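# Mount the loose gear on the gearbox's empty pin

## Task

Place the loose gear on the gearbox's free pin so that its teeth mesh with both the central gear and the outer ring gear, and it rests flat and as low as the other two gears. At no point may it drop farther than about a finger's width, or be released from a height above the tops of the gear pins. After it is positioned over its pin, open the gripper only once the pin is inside the gear's hole and its teeth line up with the ring's teeth. Finally, with the gripper empty, retreat so that it is at least 11 cm away from the gears.

## Robot and tools

Robot: a single arm with six revolute joints and a parallel two-finger gripper. Joint order (columns) is waist, shoulder, elbow, wrist pitch, wrist yaw, wrist roll, then gripper opening. The only camera is cam_wrist (672x504), mounted on the hand.

Frame: the scene frame has its origin on the table surface right under the arm base, +z up, +x forward, +y to the left when facing +x. The base itself may be slightly tilted. end_effector_position (metres) is the point midway between the finger pads, 3-4 cm short of the fingertips; end_effector_quat_wxyz is the hand orientation. The printed position can be off, especially when the arm is stretched out. The gripper's fingers extend along its own +x and close along its own y.

Tool execute_actions, argument "actions": a list holding at most one item. An empty list changes nothing and returns the state with pictures. A motion item is {"rows": [[7 numbers], ...], "steps": n}, with 1-15 rows and steps 5-15 (default 15); each step lasts 1/30 s and uses one row, the last row being reused if rows run out. A wait item is {"steps": n} with n up to 300, sending no command. Optional "pictures": true attaches camera images to a motion or wait result.

Each row: six joint numbers then the opening, all in [-1, 1]. The six joint numbers are offsets, not targets: they are measured from the joint angles printed in the most recent result that listed them (or from the current pose if none has yet), never from the previous row. So repeating the same row holds one target, and an all-zero row pulls the arm back to those reference angles rather than freezing it. Scale: 1.0 equals 0.9615 rad for waist, shoulder and elbow, 1.713 rad for wrist pitch, 1.767 for wrist yaw, 1.728 for wrist roll. Joint ranges (rad): waist -3.054..3.054, shoulder 0.000..3.142, elbow 0.000..2.356, wrist pitch -1.571..1.571, wrist yaw -1.571..1.571, wrist roll -3.142..3.142. A request more than 0.010 rad beyond a range end is refused outright (nothing moves); smaller overshoots are clipped at the true end, and the result may then report "joint sent to its limit".

The seventh number is an absolute opening: +1 fully open (pads 0.088 m apart), about -0.80 where empty fingers touch, below that no further travel. Closing fully takes at least about 0.5 s. To keep hold of an object, command an opening well below grip_measured; the larger the gap, the tighter the squeeze (roughly 34 N per pad maximum). Slamming shut quickly can overpress and even spring the fingers open.

Motion limits: each joint's target is kept within a small lead of its measured angle (about 0.21-0.27 rad), and all targets are scaled back if they would move the hand more than 70 mm from where it is. Large moves therefore take several calls or waits. Friction may leave a joint short, especially at long reach, and tiny changes may do nothing; check Joint positions after each move.

Timing: every motion result is captured 5 steps before the action ends; those steps run while you compose the next reply, and the simulation keeps running during your thinking, so the arm keeps heading to the last target until it settles.

Result lines: state (pose, linear and angular velocity); Joint positions and Joint velocities in column order plus pad gap in metres; grip_measured on the command scale (readings may be off by ~1 mm); joint torques (drive output, offset and noisy, not pure contact load). "joint command not followed" means a clearance check altered targets; HELD marks steps where your row was partly or wholly not sent. MOTOR HOT warns from 50 °C; at 95 °C an OVER-TEMPERATURE FAULT holds the arm, and if it does not cool the arm loses power and goes limp, dropping anything held. TORQUE FAULT: if contact load reaches a joint's limit (waist 17.8, shoulder 22, elbow 22, wrist pitch 5.8, wrist yaw 5.78, wrist roll 5.42 N m, held weight included) the arm halts for 10 s and the rest of the call is skipped.

zoom_image: {"camera": "cam_wrist", "region": [x0, y0, x1, y1]} in pixels of the latest image, top-left origin, at most 504x504; gives a magnified view.

show_instructions: no arguments; displays the reference images for the task.

finished_scene: {"scene": number}; ends and grades the current scene, irreversible. Call it only once the gear is seated and the empty gripper has backed off.

Suggested order: look, grasp the loose gear, lift modestly, carry it above the free pin, lower until the pin enters the bore and the teeth mesh with the ring (rotate with wrist roll if needed), then open, raise and retreat 11 cm or more. Avoid releasing from height, dropping the gear, pressing hard into the gearbox, and pushing anything off the table. Loose items may occasionally be nudged by outside disturbances.

Each tool is called after ">>>" in YAML: its name, and indented under it one key for each argument.

Reference images:

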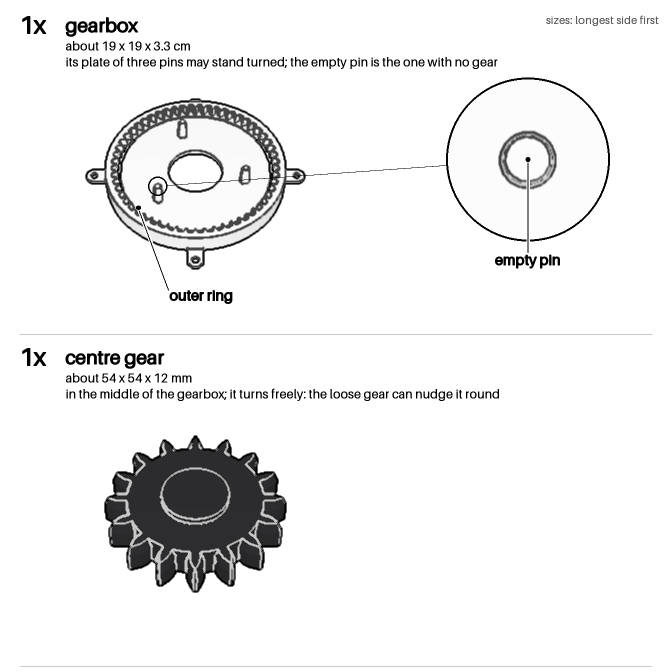

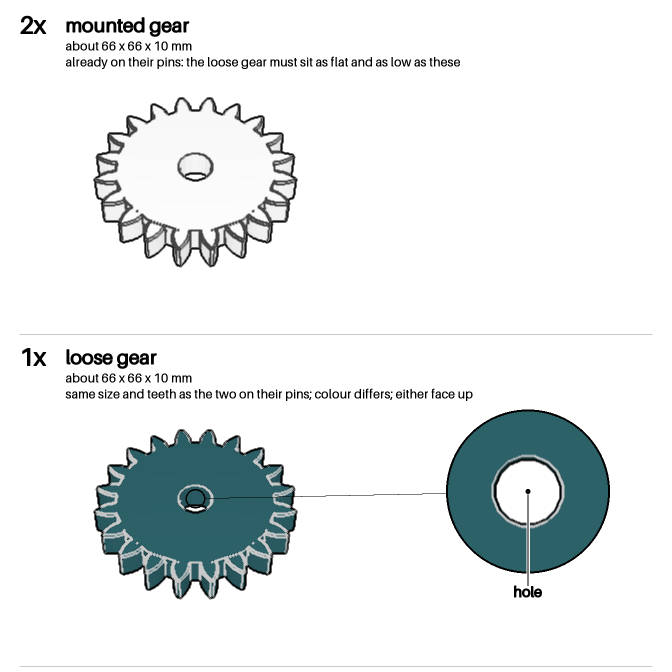

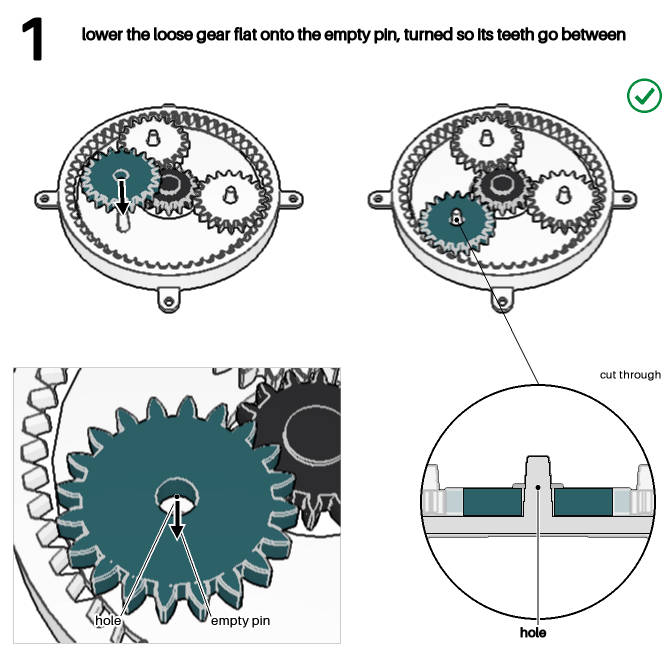

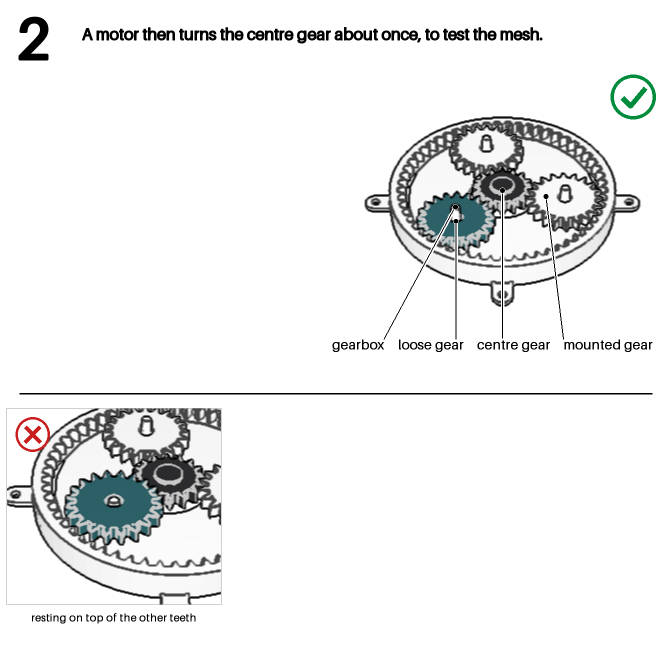

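## Session

>>> execute_actions:
  actions: []

Scene clock: 0.00 s of 4147.00 s.
end_effector_position=(+0.3161, +0.0644, +0.4122) grip_measured=+0.851 end_effector_quat_wxyz=(+0.997, -0.018, -0.003, +0.076) end_effector_velocity=(+0.000, +0.002, -0.001) end_effector_angular_velocity=(-0.008, +0.007, +0.019)
Joint positions: [-0.022  0.865  0.64   0.238 -0.024  0.03   0.081]
Joint velocities: [-0.002  0.002  0.002 -0.007 -0.022 -0.007 -0.   ]
Joint torques (N m, as the arm reports them, + toward a larger angle): no reading
Motor temperatures (°C, as the motors report them): [25 26 26 26 25 23]
Heat: hottest shoulder 26 °C (+0.0 °C/min).

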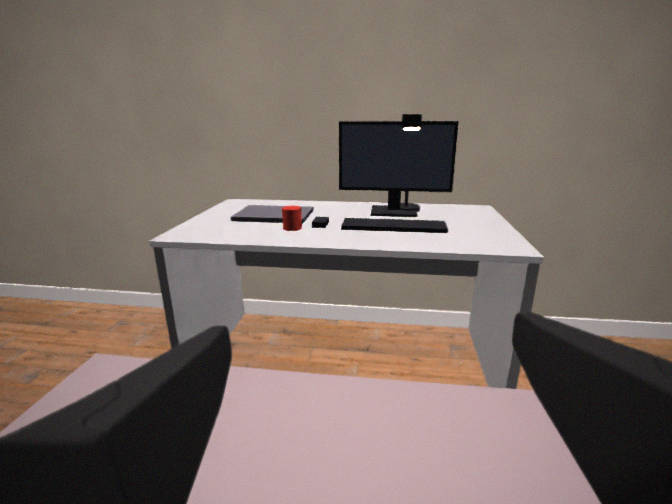

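>>> execute_actions:
  actions:
    - {"rows":[[0,0.15,0,-0.65,0,0,1]],"steps":15}

>>> execute_actions:
  actions:
    - {"steps":25}
  pictures: true

Scene clock: 0.67 s of 4147.00 s.
end_effector_position=(+0.2852, +0.0496, +0.2478) grip_measured=+1.000 end_effector_quat_wxyz=(+0.926, -0.036, +0.371, +0.052) end_effector_velocity=(-0.295, -0.056, -0.313) end_effector_angular_velocity=(-0.242, +1.967, -0.111)
Joint positions: [-0.022  1.006  0.643 -0.392 -0.024  0.03   0.088]
Joint velocities: [-0.002 -0.002 -0.002 -1.985 -0.022 -0.007  0.   ]
Joint torques (N m, as the arm reports them, + toward a larger angle): [-0.31 -2.77  7.17  1.15  0.04  0.02]
Motor temperatures (°C, as the motors report them): [25 26 26 26 25 23]
Heat: hottest shoulder 26 °C (+0.0 °C/min).
Steps of this call (steps 1 to 10: nothing new was sent; steps 11 to 20: the first 10 steps of this action). Readings (joint positions):
11: [-0.022 0.884 0.644 0.200 -0.024 0.030]
12: [-0.022 0.905 0.653 0.146 -0.024 0.030]
14: [-0.022 0.960 0.655 0.006 -0.024 0.030]
18: [-0.022 1.005 0.643 -0.265 -0.024 0.030]
20: the state above

Scene clock: 1.50 s of 4147.00 s.
end_effector_position=(+0.1983, +0.0348, +0.1916) grip_measured=+1.000 end_effector_quat_wxyz=(+0.812, -0.045, +0.582, +0.034) end_effector_velocity=(-0.003, -0.000, -0.003) end_effector_angular_velocity=(+0.002, +0.018, +0.006)
Joint positions: [-0.022  1.006  0.642 -0.873 -0.024  0.03   0.088]
Joint velocities: [-0.002  0.002 -0.007 -0.007 -0.007 -0.007  0.   ]
Joint torques (N m, as the arm reports them, + toward a larger angle): [-0.22 -2.15  6.57  0.73  0.04  0.02]
Motor temperatures (°C, as the motors report them): [25 26 26 26 25 23]
Heat: hottest shoulder 26 °C (+0.0 °C/min).
Kept back: nothing.
Steps of this call (steps 1 to 5: the last 5 steps of your previous action; steps 6 to 25: the robot went on to your last target). Readings (joint positions):
1: [-0.022 1.006 0.643 -0.459 -0.024 0.030]
2: [-0.022 1.006 0.643 -0.527 -0.024 0.030]
4: [-0.022 1.006 0.643 -0.658 -0.024 0.030]
8: [-0.022 1.006 0.642 -0.831 -0.024 0.030]
25: the state above

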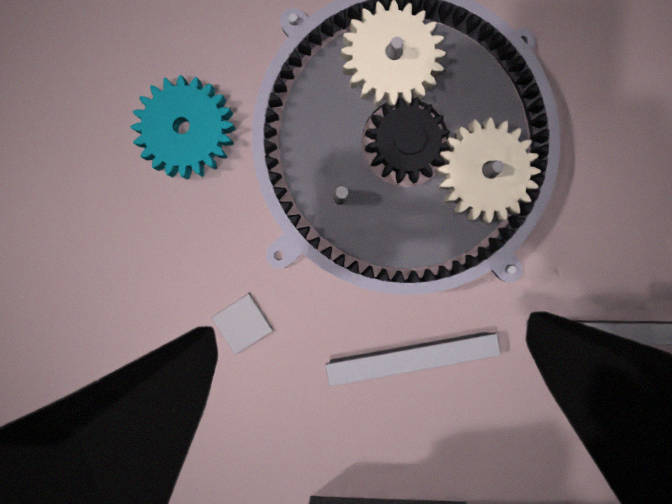

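>>> execute_actions:
  actions:
    - {"rows":[[0.04,0.06,0.05,0,0,0,1],[0.08,0.13,0.1,0,0,0,1],[0.12,0.2,0.15,0,0,0,1],[0.15,0.27,0.2,0,0,0,1],[0.18,0.34,0.24,0,-0.02,0,1],[0.21,0.41,0.28,0,-0.02,0,1],[0.24,0.48,0.32,0,-0.02,0,1],[0.27,0.55,0.35,0,-0.02,0,1],[0.3,0.62,0.38,0,-0.02,0,1],[0.33,0.69,0.41,0,-0.02,0,1],[0.35,0.76,0.43,0.02,-0.02,0,1],[0.375,0.867,0.462,0.033,-0.024,0,1]],"steps":15}

>>> execute_actions:
  actions:
    - {"steps":20}
  pictures: true

Scene clock: 2.47 s of 4147.00 s.
end_effector_position=(+0.2561, +0.1140, +0.1760) grip_measured=+1.000 end_effector_quat_wxyz=(+0.744, -0.118, +0.645, +0.130) end_effector_velocity=(+0.112, +0.293, -0.234) end_effector_angular_velocity=(-0.299, +0.911, +0.817)
Joint positions: [ 0.226  1.498  0.964 -0.871 -0.05   0.03   0.088]
Joint velocities: [ 0.862  1.839  0.94  -0.007 -0.037 -0.007  0.   ]
Joint torques (N m, as the arm reports them, + toward a larger angle): [ 0.25 -3.49  6.59  0.46 -0.2   0.04]
Motor temperatures (°C, as the motors report them): [25 26 26 26 25 23]
Heat: hottest shoulder 26 °C (+0.0 °C/min).
Steps of this call (steps 1 to 15: the robot went on to your last target; steps 16 to 19: nothing new was sent; steps 20 to 29: the first 10 steps of this action). Readings (joint positions):
20: [-0.017 1.015 0.648 -0.877 -0.024 0.030]
21: [-0.000 1.041 0.665 -0.881 -0.024 0.030]
23: [0.054 1.135 0.732 -0.880 -0.024 0.030]
27: [0.169 1.376 0.897 -0.871 -0.046 0.030]
29: the state above

Scene clock: 3.13 s of 4147.00 s.
end_effector_position=(+0.2677, +0.1527, +0.1125) grip_measured=+1.000 end_effector_quat_wxyz=(+0.679, -0.160, +0.699, +0.158) end_effector_velocity=(-0.006, -0.001, -0.001) end_effector_angular_velocity=(+0.007, +0.034, +0.003)
Joint positions: [ 0.336  1.827  1.077 -0.818 -0.063  0.03   0.088]
Joint velocities: [-0.002  0.002 -0.002 -0.022 -0.022 -0.007  0.   ]
Joint torques (N m, as the arm reports them, + toward a larger angle): [-0.32 -5.39  6.5   0.43 -0.14  0.02]
Motor temperatures (°C, as the motors report them): [25 26 26 26 25 23]
Heat: hottest shoulder 26 °C (+0.0 °C/min).
Kept back: nothing.
Steps of this call (steps 1 to 5: the last 5 steps of your previous action; steps 6 to 20: the robot went on to your last target). Readings (joint positions):
1: [0.254 1.559 0.993 -0.864 -0.053 0.030]
2: [0.279 1.620 1.019 -0.851 -0.055 0.030]
4: [0.317 1.732 1.058 -0.824 -0.062 0.030]
8: [0.336 1.824 1.067 -0.822 -0.063 0.030]
20: the state above

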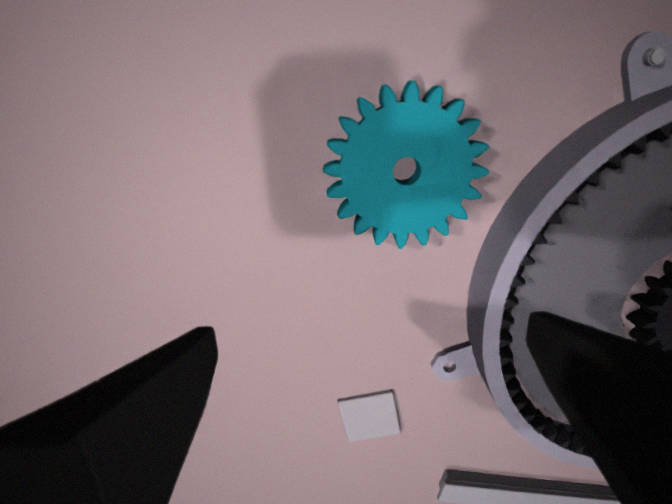

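>>> execute_actions:
  actions:
    - {"rows":[[-0.01,0.03,0.02,0.01,0,-0.1,1],[-0.02,0.06,0.04,0.02,0,-0.2,1],[-0.03,0.09,0.07,0.03,0,-0.3,1],[-0.04,0.13,0.09,0.04,0,-0.4,1],[-0.056,0.175,0.112,0.049,0,-0.6,1]],"steps":15}

>>> execute_actions:
  actions:
    - {"steps":15}
  pictures: true

Scene clock: 3.90 s of 4147.00 s.
end_effector_position=(+0.3058, +0.1506, +0.0869) grip_measured=+1.000 end_effector_quat_wxyz=(+0.603, -0.363, +0.609, +0.366) end_effector_velocity=(+0.002, -0.006, -0.036) end_effector_angular_velocity=(+0.014, +0.065, +2.121)
Joint positions: [ 0.283  1.977  1.168 -0.742 -0.063 -0.65   0.088]
Joint velocities: [-0.022  0.12   0.007  0.051 -0.022 -2.147  0.   ]
Joint torques (N m, as the arm reports them, + toward a larger angle): [-0.48 -6.69  7.01  0.62 -0.03 -0.1 ]
Motor temperatures (°C, as the motors report them): [25 26 26 26 25 23]
Heat: hottest shoulder 26 °C (+0.0 °C/min).
Steps of this call (steps 1 to 13: the robot went on to your last target; steps 14 to 23: the first 10 steps of this action). Readings (joint positions):
14: [0.335 1.829 1.078 -0.817 -0.063 -0.016]
15: [0.333 1.838 1.084 -0.811 -0.063 -0.085]
17: [0.322 1.876 1.114 -0.784 -0.063 -0.226]
21: [0.289 1.964 1.168 -0.743 -0.063 -0.508]
23: the state above

Scene clock: 4.40 s of 4147.00 s.
end_effector_position=(+0.3088, +0.1520, +0.0871) grip_measured=+1.000 end_effector_quat_wxyz=(+0.533, -0.464, +0.532, +0.466) end_effector_velocity=(-0.001, -0.002, +0.002) end_effector_angular_velocity=(-0.008, -0.001, +0.034)
Joint positions: [ 0.283  1.981  1.175 -0.736 -0.063 -1.002  0.088]
Joint velocities: [-0.002 -0.007 -0.002 -0.007  0.007 -0.037  0.   ]
Joint torques (N m, as the arm reports them, + toward a larger angle): [-0.64 -6.14  6.3   0.47 -0.04 -0.09]
Motor temperatures (°C, as the motors report them): [25 26 26 26 25 23]
Heat: hottest shoulder 26 °C (+0.0 °C/min).
Kept back: nothing.
Steps of this call (steps 1 to 5: the last 5 steps of your previous action; steps 6 to 15: the robot went on to your last target). Readings (joint positions):
1: [0.283 1.980 1.169 -0.741 -0.063 -0.721]
2: [0.283 1.981 1.170 -0.739 -0.063 -0.791]
4: [0.283 1.981 1.173 -0.738 -0.063 -0.906]
8: [0.283 1.981 1.175 -0.737 -0.063 -0.983]
15: the state above

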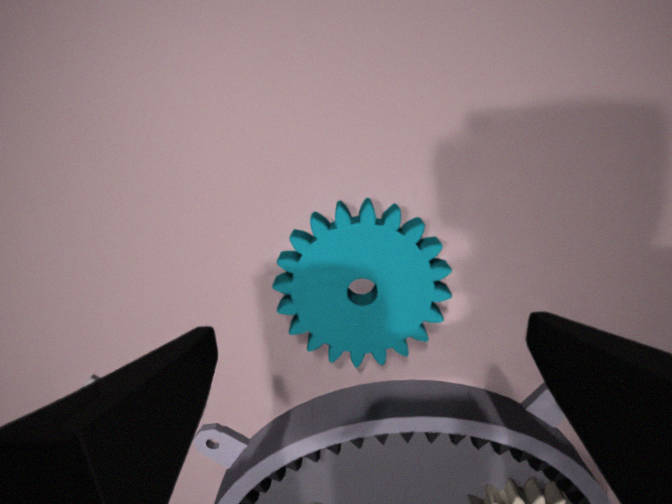

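>>> execute_actions:
  actions:
    - {"rows":[[0,0.02,-0.01,0.012,0,0,1],[0,0.035,-0.02,0.025,0,0,1],[0,0.05,-0.03,0.04,0,0,1],[0,0.065,-0.04,0.05,0,0,1],[0,0.076,-0.046,0.058,0,0,1]],"steps":12}

>>> execute_actions:
  actions:
    - {"steps":10}
  pictures: true

Scene clock: 4.87 s of 4147.00 s.
end_effector_position=(+0.3122, +0.1523, +0.0675) grip_measured=+1.000 end_effector_quat_wxyz=(+0.537, -0.466, +0.528, +0.465) end_effector_velocity=(-0.073, -0.043, -0.123) end_effector_angular_velocity=(-0.138, +0.315, -0.020)
Joint positions: [ 0.283  2.027  1.152 -0.655 -0.063 -1.003  0.088]
Joint velocities: [-0.007  0.261 -0.193  0.11  -0.007 -0.007  0.   ]
Joint torques (N m, as the arm reports them, + toward a larger angle): [-0.57 -6.75  3.77  0.59 -0.04  0.05]
Motor temperatures (°C, as the motors report them): [25 26 26 26 25 23]
Heat: hottest shoulder 26 °C (+0.0 °C/min).
Steps of this call (steps 1 to 7: the robot went on to your last target; steps 8 to 14: the first 7 steps of this action). Readings (joint positions):
8: [0.283 1.982 1.175 -0.733 -0.063 -1.003]
9: [0.283 1.985 1.174 -0.722 -0.063 -1.003]
11: [0.283 1.998 1.168 -0.686 -0.063 -1.003]
14: the state above

Scene clock: 5.20 s of 4147.00 s.
end_effector_position=(+0.3086, +0.1501, +0.0596) grip_measured=+1.000 end_effector_quat_wxyz=(+0.532, -0.464, +0.533, +0.466) end_effector_velocity=(+0.004, +0.002, +0.000) end_effector_angular_velocity=(+0.016, -0.017, +0.006)
Joint positions: [ 0.283  2.043  1.138 -0.639 -0.063 -1.003  0.088]
Joint velocities: [-0.002 -0.002 -0.002  0.022 -0.007 -0.007  0.   ]
Joint torques (N m, as the arm reports them, + toward a larger angle): [-0.63 -6.51  3.84  0.44 -0.06  0.06]
Motor temperatures (°C, as the motors report them): [25 26 26 26 25 23]
Heat: hottest shoulder 26 °C (+0.0 °C/min).
Kept back: nothing.
Steps of this call (steps 1 to 5: the last 5 steps of your previous action; steps 6 to 10: the robot went on to your last target). Readings (joint positions):
1: [0.283 2.035 1.146 -0.652 -0.063 -1.003]
2: [0.283 2.040 1.141 -0.649 -0.063 -1.003]
4: [0.283 2.043 1.138 -0.644 -0.063 -1.003]
8: [0.283 2.043 1.138 -0.639 -0.063 -1.003]
10: the state above

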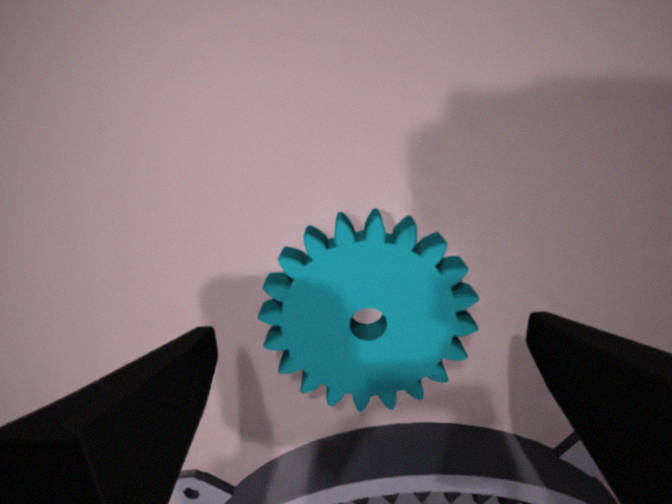

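>>> execute_actions:
  actions:
    - {"rows":[[-0.006,0.02,-0.01,0.006,0,0,0.9],[-0.006,0.03,-0.016,0.014,0,0,0.8],[-0.006,0.042,-0.022,0.026,0,0,0.75]],"steps":10}

>>> execute_actions:
  actions:
    - {"steps":10}
  pictures: true

>>> zoom_image:
  camera: "cam_wrist"
  region: [150,200,600,504]

Scene clock: 5.67 s of 4147.00 s.
end_effector_position=(+0.3118, +0.1501, +0.0536) grip_measured=+0.801 end_effector_quat_wxyz=(+0.537, -0.465, +0.529, +0.465) end_effector_velocity=(-0.020, -0.016, -0.055) end_effector_angular_velocity=(-0.028, +0.112, -0.016)
Joint positions: [ 0.28   2.059  1.133 -0.607 -0.063 -1.003  0.078]
Joint velocities: [-0.017  0.139 -0.056  0.081 -0.022 -0.007 -0.033]
Joint torques (N m, as the arm reports them, + toward a larger angle): [-0.87 -6.24  3.11  0.43 -0.04  0.02]
Motor temperatures (°C, as the motors report them): [25 26 26 26 25 23]
Heat: hottest shoulder 26 °C (+0.0 °C/min).
Steps of this call (steps 1 to 9: the robot went on to your last target; steps 10 to 14: the first 5 steps of this action). Readings (joint positions):
10: [0.283 2.044 1.138 -0.638 -0.063 -1.003]
11: [0.282 2.046 1.137 -0.633 -0.063 -1.003]
13: [0.281 2.055 1.134 -0.611 -0.063 -1.003]
14: the state above

Scene clock: 6.00 s of 4147.00 s.
end_effector_position=(+0.3099, +0.1487, +0.0490) grip_measured=+0.751 end_effector_quat_wxyz=(+0.534, -0.464, +0.532, +0.465) end_effector_velocity=(-0.003, +0.001, +0.000) end_effector_angular_velocity=(+0.017, +0.016, -0.010)
Joint positions: [ 0.28   2.07   1.126 -0.597 -0.063 -1.003  0.076]
Joint velocities: [-0.002 -0.002 -0.002 -0.007 -0.022  0.007 -0.001]
Joint torques (N m, as the arm reports them, + toward a larger angle): [-0.88 -6.27  3.48  0.46 -0.04  0.02]
Motor temperatures (°C, as the motors report them): [25 26 26 26 25 23]
Heat: hottest shoulder 26 °C (+0.0 °C/min).
Kept back: nothing.
Steps of this call (steps 1 to 5: the last 5 steps of your previous action; steps 6 to 10: the robot went on to your last target). Readings (joint positions):
1: [0.280 2.063 1.131 -0.604 -0.063 -1.003]
2: [0.280 2.066 1.129 -0.603 -0.063 -1.003]
4: [0.280 2.069 1.126 -0.601 -0.063 -1.003]
8: [0.280 2.070 1.126 -0.598 -0.063 -1.003]
10: the state above

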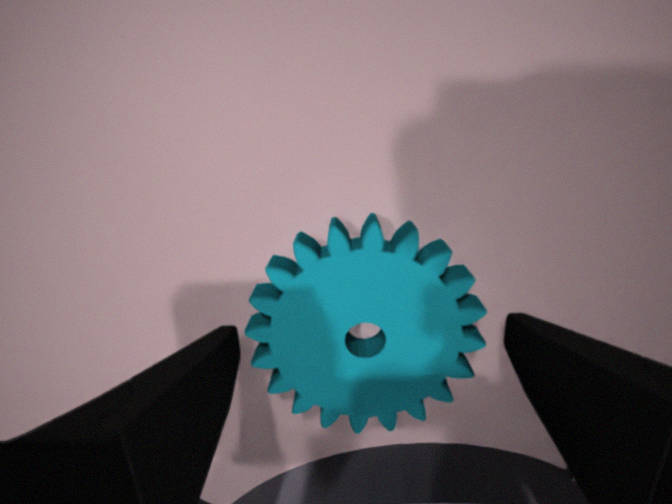

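Region (150, 200, 600, 504) of cam_wrist's 672x504 image, scaled by 1.120, with more detail than that image has; it fills the top 340 rows of this view, and the rest is white.

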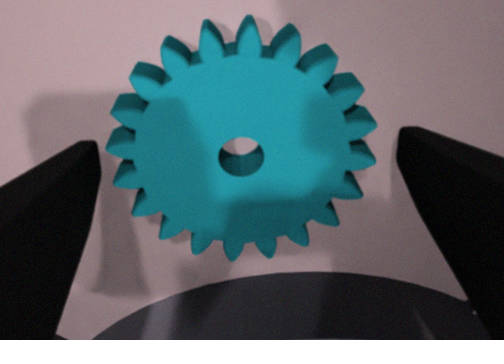

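>>> execute_actions:
  actions:
    - {"rows":[[-0.01,0,-0.01,0.0,0,0,0.9],[-0.01,0.01,-0.02,0.007,0,0,0.9],[-0.01,0.02,-0.03,0.015,0,0,0.9],[-0.01,0.035,-0.038,0.028,0,0,0.9]],"steps":10}

>>> execute_actions:
  actions:
    - {"steps":12}
  pictures: true

Scene clock: 6.47 s of 4147.00 s.
end_effector_position=(+0.3107, +0.1463, +0.0446) grip_measured=+0.880 end_effector_quat_wxyz=(+0.539, -0.463, +0.531, +0.463) end_effector_velocity=(-0.006, -0.016, -0.062) end_effector_angular_velocity=(+0.006, +0.003, -0.020)
Joint positions: [ 0.273  2.075  1.111 -0.568 -0.063 -1.003  0.082]
Joint velocities: [-0.027  0.134 -0.11   0.242 -0.007 -0.007  0.012]
Joint torques (N m, as the arm reports them, + toward a larger angle): [-0.79 -5.75  2.79  0.44 -0.04  0.03]
Motor temperatures (°C, as the motors report them): [25 27 26 26 25 23]
Heat: hottest shoulder 27 °C (+9.3 °C/min).
Steps of this call (steps 1 to 9: the robot went on to your last target; steps 10 to 14: the first 5 steps of this action). Readings (joint positions):
10: [0.279 2.070 1.126 -0.597 -0.063 -1.003]
11: [0.278 2.070 1.124 -0.595 -0.063 -1.003]
13: [0.274 2.072 1.115 -0.578 -0.063 -1.003]
14: the state above

Scene clock: 6.87 s of 4147.00 s.
end_effector_position=(+0.3093, +0.1456, +0.0425) grip_measured=+0.896 end_effector_quat_wxyz=(+0.538, -0.462, +0.531, +0.463) end_effector_velocity=(-0.002, -0.001, +0.000) end_effector_angular_velocity=(+0.004, +0.009, +0.005)
Joint positions: [ 0.273  2.077  1.103 -0.56  -0.064 -1.003  0.083]
Joint velocities: [-0.002 -0.002 -0.002 -0.007 -0.007 -0.007 -0.   ]
Joint torques (N m, as the arm reports them, + toward a larger angle): [-0.93 -4.87  2.77  1.19  0.    0.03]
Motor temperatures (°C, as the motors report them): [25 27 26 26 25 23]
Heat: hottest shoulder 27 °C (+8.7 °C/min).
Kept back: nothing.
Steps of this call (steps 1 to 5: the last 5 steps of your previous action; steps 6 to 12: the robot went on to your last target). Readings (joint positions):
1: [0.273 2.077 1.108 -0.565 -0.063 -1.003]
2: [0.273 2.077 1.107 -0.564 -0.064 -1.003]
4: [0.273 2.077 1.105 -0.561 -0.064 -1.003]
8: [0.273 2.077 1.104 -0.560 -0.064 -1.003]
12: the state above

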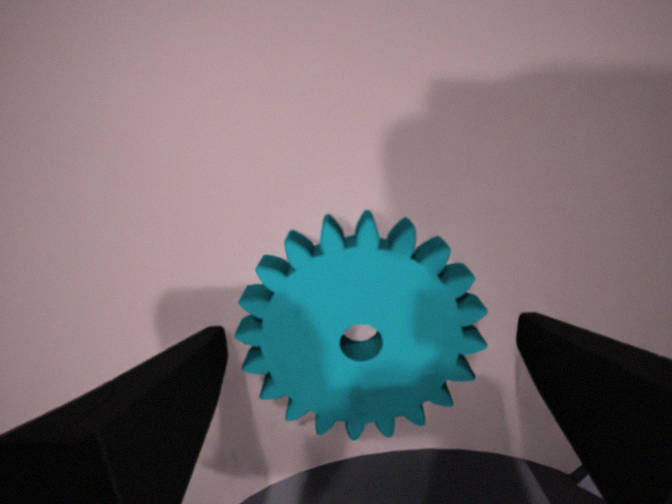

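>>> execute_actions:
  actions:
    - {"rows":[[0,-0.017,0,-0.008,0,0,0.9],[0,-0.017,0,-0.008,0,0,0.9],[0,-0.017,0,-0.008,0,0,0.9],[0,-0.017,0,-0.008,0,0,0.85],[0,-0.017,0,-0.008,0,0,0.8],[0,-0.017,0,-0.008,0,0,0.75],[0,-0.017,0,-0.008,0,0,0.7],[0,-0.017,0,-0.008,0,0,0.65],[0,-0.017,0,-0.008,0,0,0.6],[0,-0.017,0,-0.008,0,0,0.55],[0,-0.017,0,-0.008,0,0,0.5],[0,-0.017,0,-0.008,0,0,0.45],[0,-0.017,0,-0.008,0,0,0.4]],"steps":15}

>>> execute_actions:
  actions:
    - {"steps":12}
  pictures: true

Scene clock: 7.37 s of 4147.00 s.
end_effector_position=(+0.3086, +0.1446, +0.0443) grip_measured=+0.657 end_effector_quat_wxyz=(+0.537, -0.464, +0.533, +0.462) end_effector_velocity=(-0.006, -0.009, -0.001) end_effector_angular_velocity=(-0.037, +0.028, +0.012)
Joint positions: [ 0.273  2.072  1.103 -0.569 -0.059 -1.004  0.071]
Joint velocities: [-0.007  0.002 -0.002 -0.037  0.022 -0.022 -0.07 ]
Joint torques (N m, as the arm reports them, + toward a larger angle): [-0.6  -8.86  4.54 -0.03 -0.23  0.03]
Motor temperatures (°C, as the motors report them): [25 27 26 26 25 23]
Heat: hottest shoulder 27 °C (+8.1 °C/min).
Steps of this call (steps 1 to 5: the robot went on to your last target; steps 6 to 15: the first 10 steps of this action). Readings (joint positions):
6: [0.273 2.074 1.103 -0.560 -0.064 -1.003]
7: [0.273 2.073 1.103 -0.560 -0.064 -1.003]
9: [0.273 2.072 1.103 -0.562 -0.064 -1.003]
13: [0.273 2.072 1.103 -0.568 -0.061 -1.004]
15: the state above

Scene clock: 7.77 s of 4147.00 s.
end_effector_position=(+0.3084, +0.1445, +0.0443) grip_measured=+0.532 end_effector_quat_wxyz=(+0.536, -0.464, +0.533, +0.462) end_effector_velocity=(-0.005, +0.002, -0.001) end_effector_angular_velocity=(+0.015, +0.020, +0.009)
Joint positions: [ 0.273  2.072  1.103 -0.57  -0.059 -1.004  0.065]
Joint velocities: [ 0.002 -0.002 -0.007 -0.007 -0.022 -0.007 -0.   ]
Joint torques (N m, as the arm reports them, + toward a larger angle): [-0.64 -8.8   4.52  0.01 -0.24  0.04]
Motor temperatures (°C, as the motors report them): [25 27 27 26 25 23]
Heat: hottest shoulder 27 °C (+7.7 °C/min).
Kept back: nothing.
Steps of this call (steps 1 to 5: the last 5 steps of your previous action; steps 6 to 12: the robot went on to your last target). Readings (joint positions):
1: [0.273 2.072 1.103 -0.569 -0.059 -1.004]
2: [0.273 2.072 1.103 -0.570 -0.059 -1.004]
4: [0.273 2.072 1.103 -0.570 -0.059 -1.004]
8: [0.273 2.072 1.103 -0.570 -0.059 -1.004]
12: the state above

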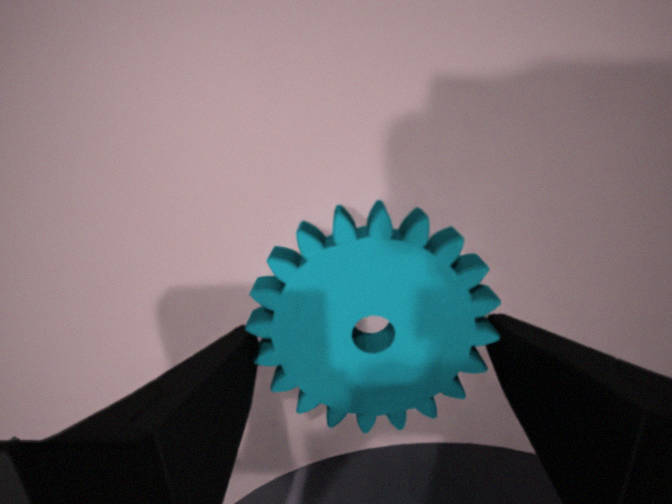

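>>> execute_actions:
  actions:
    - {"rows":[[0,0,0,0,0,0,0.7],[0,0,0,0,0,0,0.7],[0,0,0,0,0,0,0.7],[0,0,0,0,0,0,0.7],[0.008,0,0,0.004,-0.004,0,0.7],[0.014,0,0,0.005,-0.004,0,0.7],[0.014,0,0,0.005,-0.004,0,0.7],[0.014,0,0,0.005,-0.004,0,0.7],[0.014,0.015,0,0.007,-0.004,0,0.7],[0.014,0.024,0,0.01,-0.004,0,0.7]],"steps":15}

>>> execute_actions:
  actions:
    - {"steps":12}
  pictures: true

Scene clock: 8.37 s of 4147.00 s.
end_effector_position=(+0.3061, +0.1451, +0.0443) grip_measured=+0.690 end_effector_quat_wxyz=(+0.533, -0.463, +0.535, +0.464) end_effector_velocity=(-0.007, -0.003, -0.001) end_effector_angular_velocity=(-0.004, +0.027, +0.018)
Joint positions: [ 0.277  2.072  1.103 -0.578 -0.061 -1.002  0.073]
Joint velocities: [-0.002 -0.002 -0.007 -0.022 -0.007 -0.022  0.003]
Joint torques (N m, as the arm reports them, + toward a larger angle): [ 0.45 -5.37  4.54  1.96 -0.25  0.  ]
Motor temperatures (°C, as the motors report them): [25 27 27 26 25 23]
Heat: hottest shoulder 27 °C (+7.2 °C/min).
Steps of this call (steps 1 to 8: the robot went on to your last target; steps 9 to 18: the first 10 steps of this action). Readings (joint positions):
9: [0.273 2.072 1.103 -0.570 -0.059 -1.004]
10: [0.273 2.072 1.103 -0.571 -0.060 -1.004]
12: [0.274 2.072 1.103 -0.575 -0.062 -1.004]
16: [0.276 2.072 1.103 -0.578 -0.061 -1.003]
18: the state above

Scene clock: 8.77 s of 4147.00 s.
end_effector_position=(+0.3060, +0.1452, +0.0441) grip_measured=+0.695 end_effector_quat_wxyz=(+0.533, -0.463, +0.535, +0.464) end_effector_velocity=(-0.003, +0.001, +0.000) end_effector_angular_velocity=(+0.017, +0.016, -0.010)
Joint positions: [ 0.277  2.072  1.102 -0.577 -0.061 -1.002  0.073]
Joint velocities: [-0.002 -0.002 -0.002 -0.007 -0.022  0.007 -0.   ]
Joint torques (N m, as the arm reports them, + toward a larger angle): [ 0.42 -5.15  4.62  2.31 -0.27  0.  ]
Motor temperatures (°C, as the motors report them): [25 27 27 26 25 23]
Heat: hottest shoulder 27 °C (+6.8 °C/min).
Kept back: nothing.
Steps of this call (steps 1 to 5: the last 5 steps of your previous action; steps 6 to 12: the robot went on to your last target). Readings (joint positions):
1: [0.277 2.072 1.103 -0.578 -0.061 -1.002]
2: [0.277 2.072 1.103 -0.578 -0.061 -1.002]
4: [0.277 2.072 1.103 -0.578 -0.061 -1.002]
8: [0.277 2.072 1.102 -0.577 -0.061 -1.002]
12: the state above

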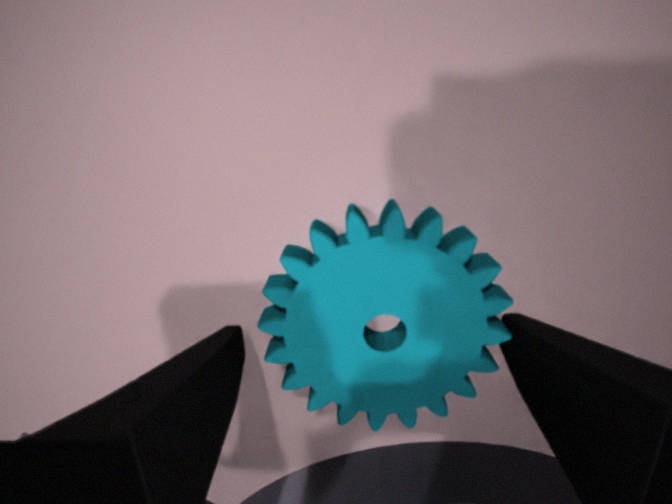

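>>> execute_actions:
  actions:
    - {"rows":[[0,-0.024,0,0,0,0,0.72],[0,-0.024,0,0,0,0,0.72],[0,-0.024,0,0,0,0,0.72],[0,-0.024,0,0,0,0,0.72],[0,-0.024,0,0.004,0,0,0.72],[0.012,-0.024,0,0.008,-0.003,0,0.72]],"steps":15}

>>> execute_actions:
  actions:
    - {"steps":8}
  pictures: true

Scene clock: 9.27 s of 4147.00 s.
end_effector_position=(+0.3080, +0.1494, +0.0469) grip_measured=+0.719 end_effector_quat_wxyz=(+0.538, -0.467, +0.527, +0.464) end_effector_velocity=(-0.000, +0.011, +0.001) end_effector_angular_velocity=(+0.018, -0.020, +0.050)
Joint positions: [ 0.285  2.062  1.102 -0.567 -0.061 -1.002  0.074]
Joint velocities: [ 0.027 -0.007 -0.002  0.022 -0.007 -0.022 -0.   ]
Joint torques (N m, as the arm reports them, + toward a larger angle): [-0.37 -9.03  4.62  0.52 -0.21  0.03]
Motor temperatures (°C, as the motors report them): [25 27 27 26 25 23]
Heat: hottest shoulder 27 °C (+6.5 °C/min).
Steps of this call (steps 1 to 5: the robot went on to your last target; steps 6 to 15: the first 10 steps of this action). Readings (joint positions):
6: [0.277 2.069 1.102 -0.576 -0.061 -1.002]
7: [0.277 2.068 1.102 -0.569 -0.061 -1.002]
9: [0.277 2.066 1.102 -0.569 -0.061 -1.002]
13: [0.282 2.063 1.102 -0.569 -0.061 -1.002]
15: the state above

Scene clock: 9.53 s of 4147.00 s.
end_effector_position=(+0.3080, +0.1499, +0.0471) grip_measured=+0.720 end_effector_quat_wxyz=(+0.538, -0.467, +0.526, +0.465) end_effector_velocity=(-0.002, +0.002, +0.002) end_effector_angular_velocity=(+0.019, +0.011, +0.005)
Joint positions: [ 0.286  2.061  1.102 -0.566 -0.061 -1.002  0.074]
Joint velocities: [-0.002 -0.007 -0.002 -0.007 -0.022 -0.007 -0.   ]
Joint torques (N m, as the arm reports them, + toward a larger angle): [-0.36 -9.08  4.67  0.54 -0.22  0.02]
Motor temperatures (°C, as the motors report them): [25 27 27 26 25 23]
Heat: hottest shoulder 27 °C (+6.3 °C/min).
Kept back: nothing.
Steps of this call (steps 1 to 5: the last 5 steps of your previous action; steps 6 to 8: the robot went on to your last target). Readings (joint positions):
1: [0.286 2.062 1.102 -0.567 -0.061 -1.002]
2: [0.286 2.062 1.102 -0.567 -0.061 -1.002]
4: [0.286 2.061 1.102 -0.566 -0.061 -1.002]
8: the state above

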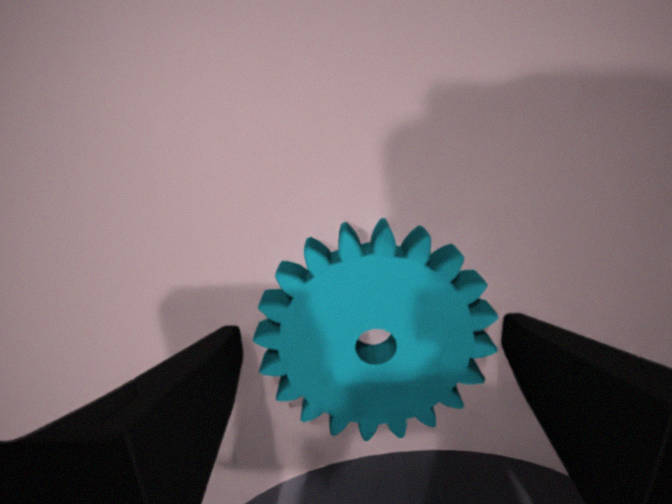

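>>> execute_actions:
  actions:
    - {"rows":[[0,0,0,0,0,0,0.68],[0,0,0,0,0,0,0.64],[0,0,0,0,0,0,0.6],[0,0,0,0,0,0,0.56],[0,0,0,0,0,0,0.52],[0,0,0,0,0,0,0.48],[0,0,0,0,0,0,0.42],[0,0,0,0,0,0,0.36],[0,0,0,0,0,0,0.3]],"steps":12}

>>> execute_actions:
  actions:
    - {"steps":8}
  pictures: true

>>> zoom_image:
  camera: "cam_wrist"
  region: [200,250,550,450]

Scene clock: 9.93 s of 4147.00 s.
end_effector_position=(+0.3080, +0.1499, +0.0471) grip_measured=+0.541 end_effector_quat_wxyz=(+0.538, -0.467, +0.526, +0.465) end_effector_velocity=(-0.003, +0.001, +0.000) end_effector_angular_velocity=(+0.017, +0.016, -0.010)
Joint positions: [ 0.286  2.061  1.102 -0.566 -0.061 -1.002  0.066]
Joint velocities: [-0.002 -0.002 -0.002 -0.007 -0.022  0.007  0.002]
Joint torques (N m, as the arm reports them, + toward a larger angle): [-0.54 -7.67  4.55  0.35 -0.04  0.03]
Motor temperatures (°C, as the motors report them): [25 27 27 26 25 23]
Heat: hottest shoulder 27 °C (+6.0 °C/min).
Steps of this call (steps 1 to 5: the robot went on to your last target; steps 6 to 12: the first 7 steps of this action). Readings (joint positions):
6: [0.286 2.061 1.102 -0.566 -0.061 -1.002]
7: [0.286 2.061 1.102 -0.566 -0.061 -1.002]
9: [0.286 2.061 1.102 -0.566 -0.061 -1.002]
12: the state above

Scene clock: 10.20 s of 4147.00 s.
end_effector_position=(+0.3080, +0.1499, +0.0471) grip_measured=+0.544 end_effector_quat_wxyz=(+0.538, -0.467, +0.526, +0.465) end_effector_velocity=(-0.002, -0.001, +0.000) end_effector_angular_velocity=(+0.003, +0.010, +0.005)
Joint positions: [ 0.286  2.061  1.102 -0.566 -0.061 -1.002  0.066]
Joint velocities: [-0.002 -0.002 -0.002 -0.007 -0.007 -0.007 -0.   ]
Joint torques (N m, as the arm reports them, + toward a larger angle): [-0.57 -7.68  4.59  0.33 -0.04  0.03]
Motor temperatures (°C, as the motors report them): [25 27 27 26 25 23]
Heat: hottest shoulder 27 °C (+5.9 °C/min).
Kept back: nothing.
Steps of this call (steps 1 to 5: the last 5 steps of your previous action; steps 6 to 8: the robot went on to your last target). Readings (joint positions):
1: [0.286 2.061 1.102 -0.566 -0.061 -1.002]
2: [0.286 2.061 1.102 -0.566 -0.061 -1.002]
4: [0.286 2.061 1.102 -0.566 -0.061 -1.002]
8: the state above

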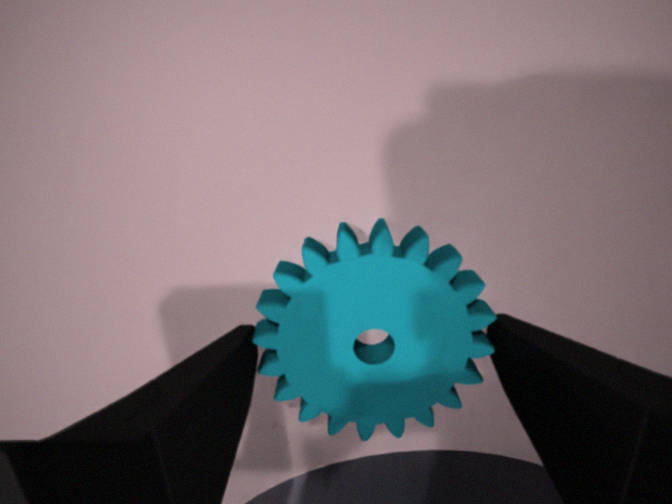

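Region (200, 250, 550, 450) of cam_wrist's 672x504 image, scaled by 1.440, with more detail than that image has; it fills the top 288 rows of this view, and the rest is white.

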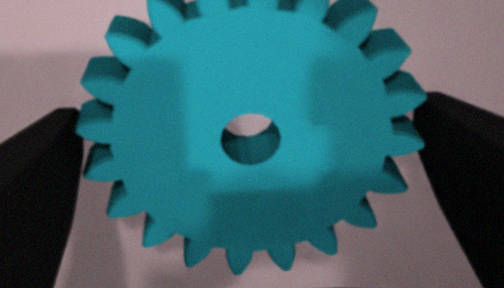

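>>> execute_actions:
  actions:
    - {"rows":[[0,-0.02,0.01,0,0,0,0.3],[0,-0.03,0.016,-0.01,0,0,0.3],[0,-0.042,0.022,-0.02,0,0,0.3],[0,-0.054,0.029,-0.03,0,0,0.3],[0,-0.066,0.036,-0.041,0,0,0.3],[0,-0.078,0.043,-0.052,0,0,0.3],[0,-0.09,0.051,-0.063,0,0,0.3],[0,-0.102,0.059,-0.074,0,0,0.3],[0,-0.113,0.066,-0.085,0,0,0.3],[0,-0.121,0.072,-0.097,0,0,0.3]],"steps":15}

>>> execute_actions:
  actions:
    - {"steps":8}
  pictures: true

Scene clock: 11.03 s of 4147.00 s.
end_effector_position=(+0.3092, +0.1527, +0.0816) grip_measured=+0.543 end_effector_quat_wxyz=(+0.539, -0.468, +0.524, +0.464) end_effector_velocity=(+0.002, +0.014, +0.161) end_effector_angular_velocity=(+0.031, -0.015, +0.022)
Joint positions: [ 0.286  1.98   1.147 -0.688 -0.061 -1.002  0.066]
Joint velocities: [-0.002 -0.354  0.237 -0.564 -0.022 -0.022 -0.   ]
Joint torques (N m, as the arm reports them, + toward a larger angle): [-0.57 -8.74  6.03 -0.01 -0.05  0.03]
Motor temperatures (°C, as the motors report them): [25 28 27 26 25 23]
Heat: hottest shoulder 28 °C (+10.9 °C/min).
Steps of this call (steps 1 to 15: the robot went on to your last target; steps 16 to 25: the first 10 steps of this action). Readings (joint positions):
16: [0.286 2.061 1.102 -0.566 -0.061 -1.002]
17: [0.286 2.059 1.103 -0.568 -0.061 -1.002]
19: [0.286 2.048 1.107 -0.590 -0.061 -1.002]
23: [0.286 2.005 1.131 -0.652 -0.061 -1.002]
25: the state above

Scene clock: 11.30 s of 4147.00 s.
end_effector_position=(+0.3087, +0.1533, +0.0929) grip_measured=+0.543 end_effector_quat_wxyz=(+0.539, -0.468, +0.524, +0.464) end_effector_velocity=(-0.004, -0.004, +0.000) end_effector_angular_velocity=(-0.016, +0.017, +0.003)
Joint positions: [ 0.286  1.955  1.163 -0.729 -0.061 -1.002  0.066]
Joint velocities: [-0.002 -0.002 -0.002 -0.022  0.007 -0.007 -0.   ]
Joint torques (N m, as the arm reports them, + toward a larger angle): [-0.59 -8.66  6.22  0.15 -0.05  0.02]
Motor temperatures (°C, as the motors report them): [25 28 27 26 25 23]
Heat: hottest shoulder 28 °C (+10.6 °C/min).
Kept back: nothing.
Steps of this call (steps 1 to 5: the last 5 steps of your previous action; steps 6 to 8: the robot went on to your last target). Readings (joint positions):
1: [0.286 1.971 1.153 -0.702 -0.061 -1.002]
2: [0.286 1.963 1.158 -0.710 -0.061 -1.002]
4: [0.286 1.956 1.163 -0.720 -0.061 -1.002]
8: the state above

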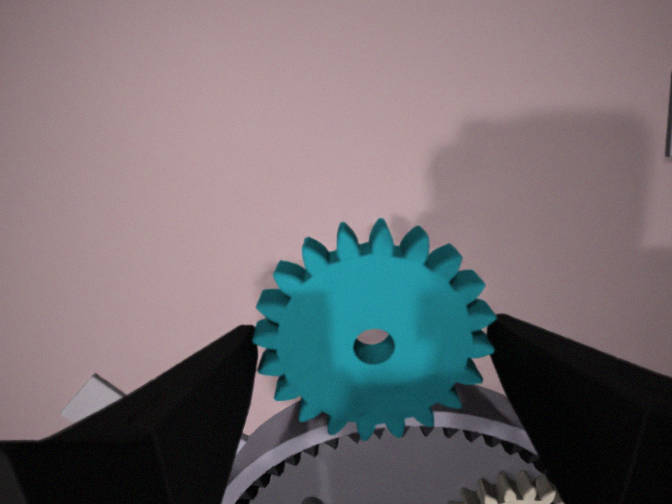

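>>> execute_actions:
  actions:
    - {"rows":[[-0.01,-0.02,-0.02,0,0,-0.04,0.3],[-0.025,-0.035,-0.04,0.004,0,-0.08,0.3],[-0.045,-0.05,-0.065,0.008,0,-0.12,0.3],[-0.065,-0.068,-0.09,0.011,0,-0.16,0.3],[-0.085,-0.086,-0.116,0.015,0,-0.2,0.3],[-0.105,-0.104,-0.142,0.018,0,-0.25,0.3],[-0.125,-0.122,-0.168,0.022,0,-0.3,0.3],[-0.145,-0.14,-0.194,0.026,0,-0.35,0.3],[-0.165,-0.157,-0.22,0.03,0,-0.4,0.3],[-0.185,-0.174,-0.246,0.033,0,-0.45,0.3],[-0.205,-0.191,-0.272,0.037,0,-0.5,0.3],[-0.225,-0.208,-0.298,0.04,0,-0.55,0.3],[-0.245,-0.224,-0.324,0.044,0,-0.6,0.3],[-0.265,-0.24,-0.348,0.048,0,-0.65,0.3],[-0.285,-0.252,-0.368,0.051,0,-0.7,0.3]],"steps":15}

>>> execute_actions:
  actions:
    - {"steps":22}
  pictures: true

Scene clock: 12.03 s of 4147.00 s.
end_effector_position=(+0.2891, +0.0985, +0.0954) grip_measured=+0.543 end_effector_quat_wxyz=(-0.427, +0.572, -0.416, -0.563) end_effector_velocity=(-0.114, -0.220, -0.001) end_effector_angular_velocity=(-0.045, +0.041, +1.510)
Joint positions: [ 0.151  1.836  0.992 -0.688 -0.061 -1.562  0.066]
Joint velocities: [-0.589 -0.496 -0.735  0.154 -0.022 -2.103 -0.   ]
Joint torques (N m, as the arm reports them, + toward a larger angle): [-0.47 -7.87  3.55  0.5  -0.07 -0.1 ]
Motor temperatures (°C, as the motors report them): [25 28 27 26 25 23]
Heat: hottest shoulder 28 °C (+10.0 °C/min).
Steps of this call (steps 1 to 12: the robot went on to your last target; steps 13 to 22: the first 10 steps of this action). Readings (joint positions):
13: [0.285 1.955 1.163 -0.730 -0.061 -1.018]
14: [0.283 1.951 1.158 -0.728 -0.061 -1.053]
16: [0.265 1.931 1.131 -0.720 -0.061 -1.154]
20: [0.191 1.869 1.041 -0.700 -0.061 -1.422]
22: the state above

Scene clock: 12.77 s of 4147.00 s.
end_effector_position=(+0.2587, +0.0515, +0.0923) grip_measured=+0.543 end_effector_quat_wxyz=(-0.266, +0.660, -0.264, -0.651) end_effector_velocity=(-0.003, -0.001, -0.001) end_effector_angular_velocity=(+0.005, +0.013, -0.001)
Joint positions: [ 0.015  1.724  0.82  -0.644 -0.061 -2.207  0.066]
Joint velocities: [-0.007  0.002 -0.002 -0.007 -0.007 -0.007 -0.   ]
Joint torques (N m, as the arm reports them, + toward a larger angle): [-0.74 -6.79  3.48  0.46 -0.02 -0.07]
Motor temperatures (°C, as the motors report them): [25 28 27 26 25 23]
Heat: hottest shoulder 28 °C (+9.4 °C/min).
Kept back: nothing.
Steps of this call (steps 1 to 5: the last 5 steps of your previous action; steps 6 to 22: the robot went on to your last target). Readings (joint positions):
1: [0.131 1.820 0.967 -0.681 -0.061 -1.633]
2: [0.112 1.803 0.943 -0.675 -0.061 -1.703]
4: [0.074 1.770 0.893 -0.663 -0.061 -1.845]
8: [0.020 1.733 0.830 -0.651 -0.061 -2.106]
22: the state above

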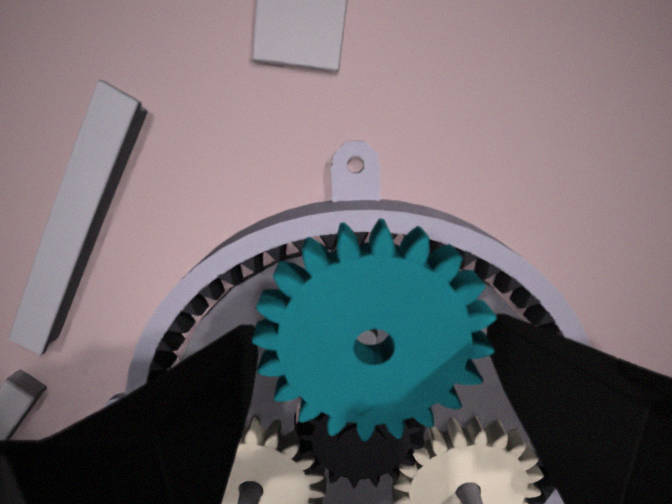

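>>> zoom_image:
  camera: "cam_wrist"
  region: [330,310,420,380]

Region (330, 310, 420, 380) of cam_wrist's 672x504 image, scaled by 5.600, with more detail than that image has.

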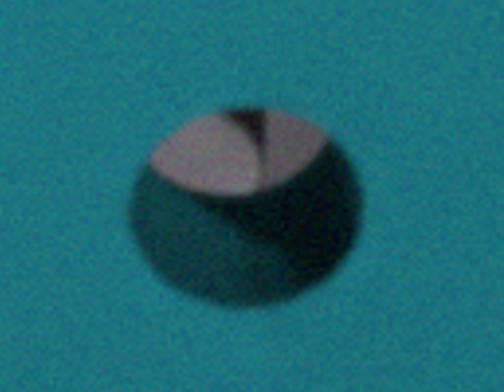

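>>> execute_actions:
  actions:
    - {"rows":[[-0.005,0.02,0,0.003,0,0,0.3],[-0.01,0.03,0,0.008,0,0,0.3],[-0.015,0.04,0,0.015,0,0,0.3],[-0.021,0.051,0,0.023,0,0,0.3]],"steps":10}

>>> execute_actions:
  actions:
    - {"steps":12}
  pictures: true

>>> zoom_image:
  camera: "cam_wrist"
  region: [330,310,420,380]

Scene clock: 13.40 s of 4147.00 s.
end_effector_position=(+0.2622, +0.0487, +0.0870) grip_measured=+0.543 end_effector_quat_wxyz=(-0.270, +0.659, -0.267, -0.649) end_effector_velocity=(+0.009, -0.030, -0.057) end_effector_angular_velocity=(-0.007, +0.083, -0.103)
Joint positions: [ 0.004  1.747  0.82  -0.618 -0.061 -2.208  0.066]
Joint velocities: [-0.105  0.242 -0.002  0.154 -0.007 -0.007 -0.   ]
Joint torques (N m, as the arm reports them, + toward a larger angle): [-0.58 -4.67  4.67  0.33 -0.02  0.01]
Motor temperatures (°C, as the motors report them): [25 28 27 26 25 23]
Heat: hottest shoulder 28 °C (+9.0 °C/min).
Steps of this call (steps 1 to 14: the robot went on to your last target; steps 15 to 19: the first 5 steps of this action). Readings (joint positions):
15: [0.015 1.725 0.820 -0.644 -0.061 -2.208]
16: [0.013 1.727 0.820 -0.641 -0.061 -2.208]
18: [0.008 1.739 0.820 -0.626 -0.061 -2.208]
19: the state above

Scene clock: 13.80 s of 4147.00 s.
end_effector_position=(+0.2633, +0.0469, +0.0835) grip_measured=+0.543 end_effector_quat_wxyz=(-0.272, +0.657, -0.270, -0.649) end_effector_velocity=(-0.008, +0.000, -0.002) end_effector_angular_velocity=(+0.003, +0.033, +0.008)
Joint positions: [-0.003  1.762  0.82  -0.607 -0.061 -2.208  0.066]
Joint velocities: [ 0.002  0.002 -0.007 -0.022 -0.007 -0.007 -0.   ]
Joint torques (N m, as the arm reports them, + toward a larger angle): [-0.72 -4.47  4.7   0.44 -0.04  0.04]
Motor temperatures (°C, as the motors report them): [25 28 27 26 25 23]
Heat: hottest shoulder 28 °C (+8.7 °C/min).
Kept back: nothing.
Steps of this call (steps 1 to 5: the last 5 steps of your previous action; steps 6 to 12: the robot went on to your last target). Readings (joint positions):
1: [0.001 1.753 0.820 -0.615 -0.061 -2.208]
2: [-0.001 1.757 0.820 -0.614 -0.061 -2.208]
4: [-0.003 1.761 0.820 -0.610 -0.061 -2.208]
8: [-0.003 1.762 0.820 -0.608 -0.061 -2.208]
12: the state above

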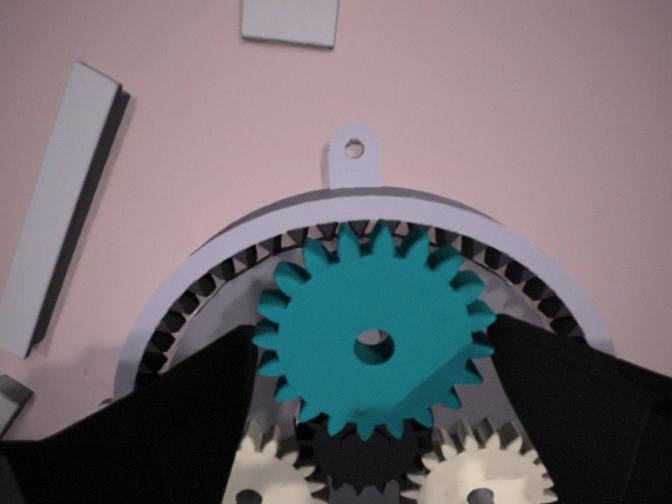

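Region (330, 310, 420, 380) of cam_wrist's 672x504 image, scaled by 5.600, with more detail than that image has.

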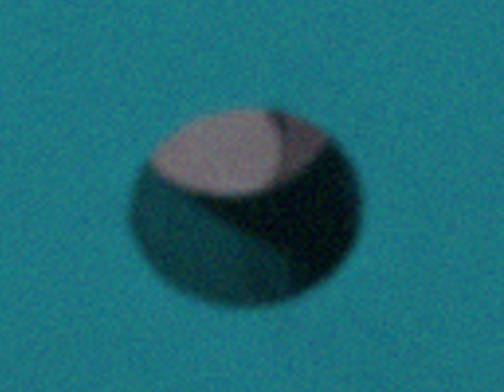

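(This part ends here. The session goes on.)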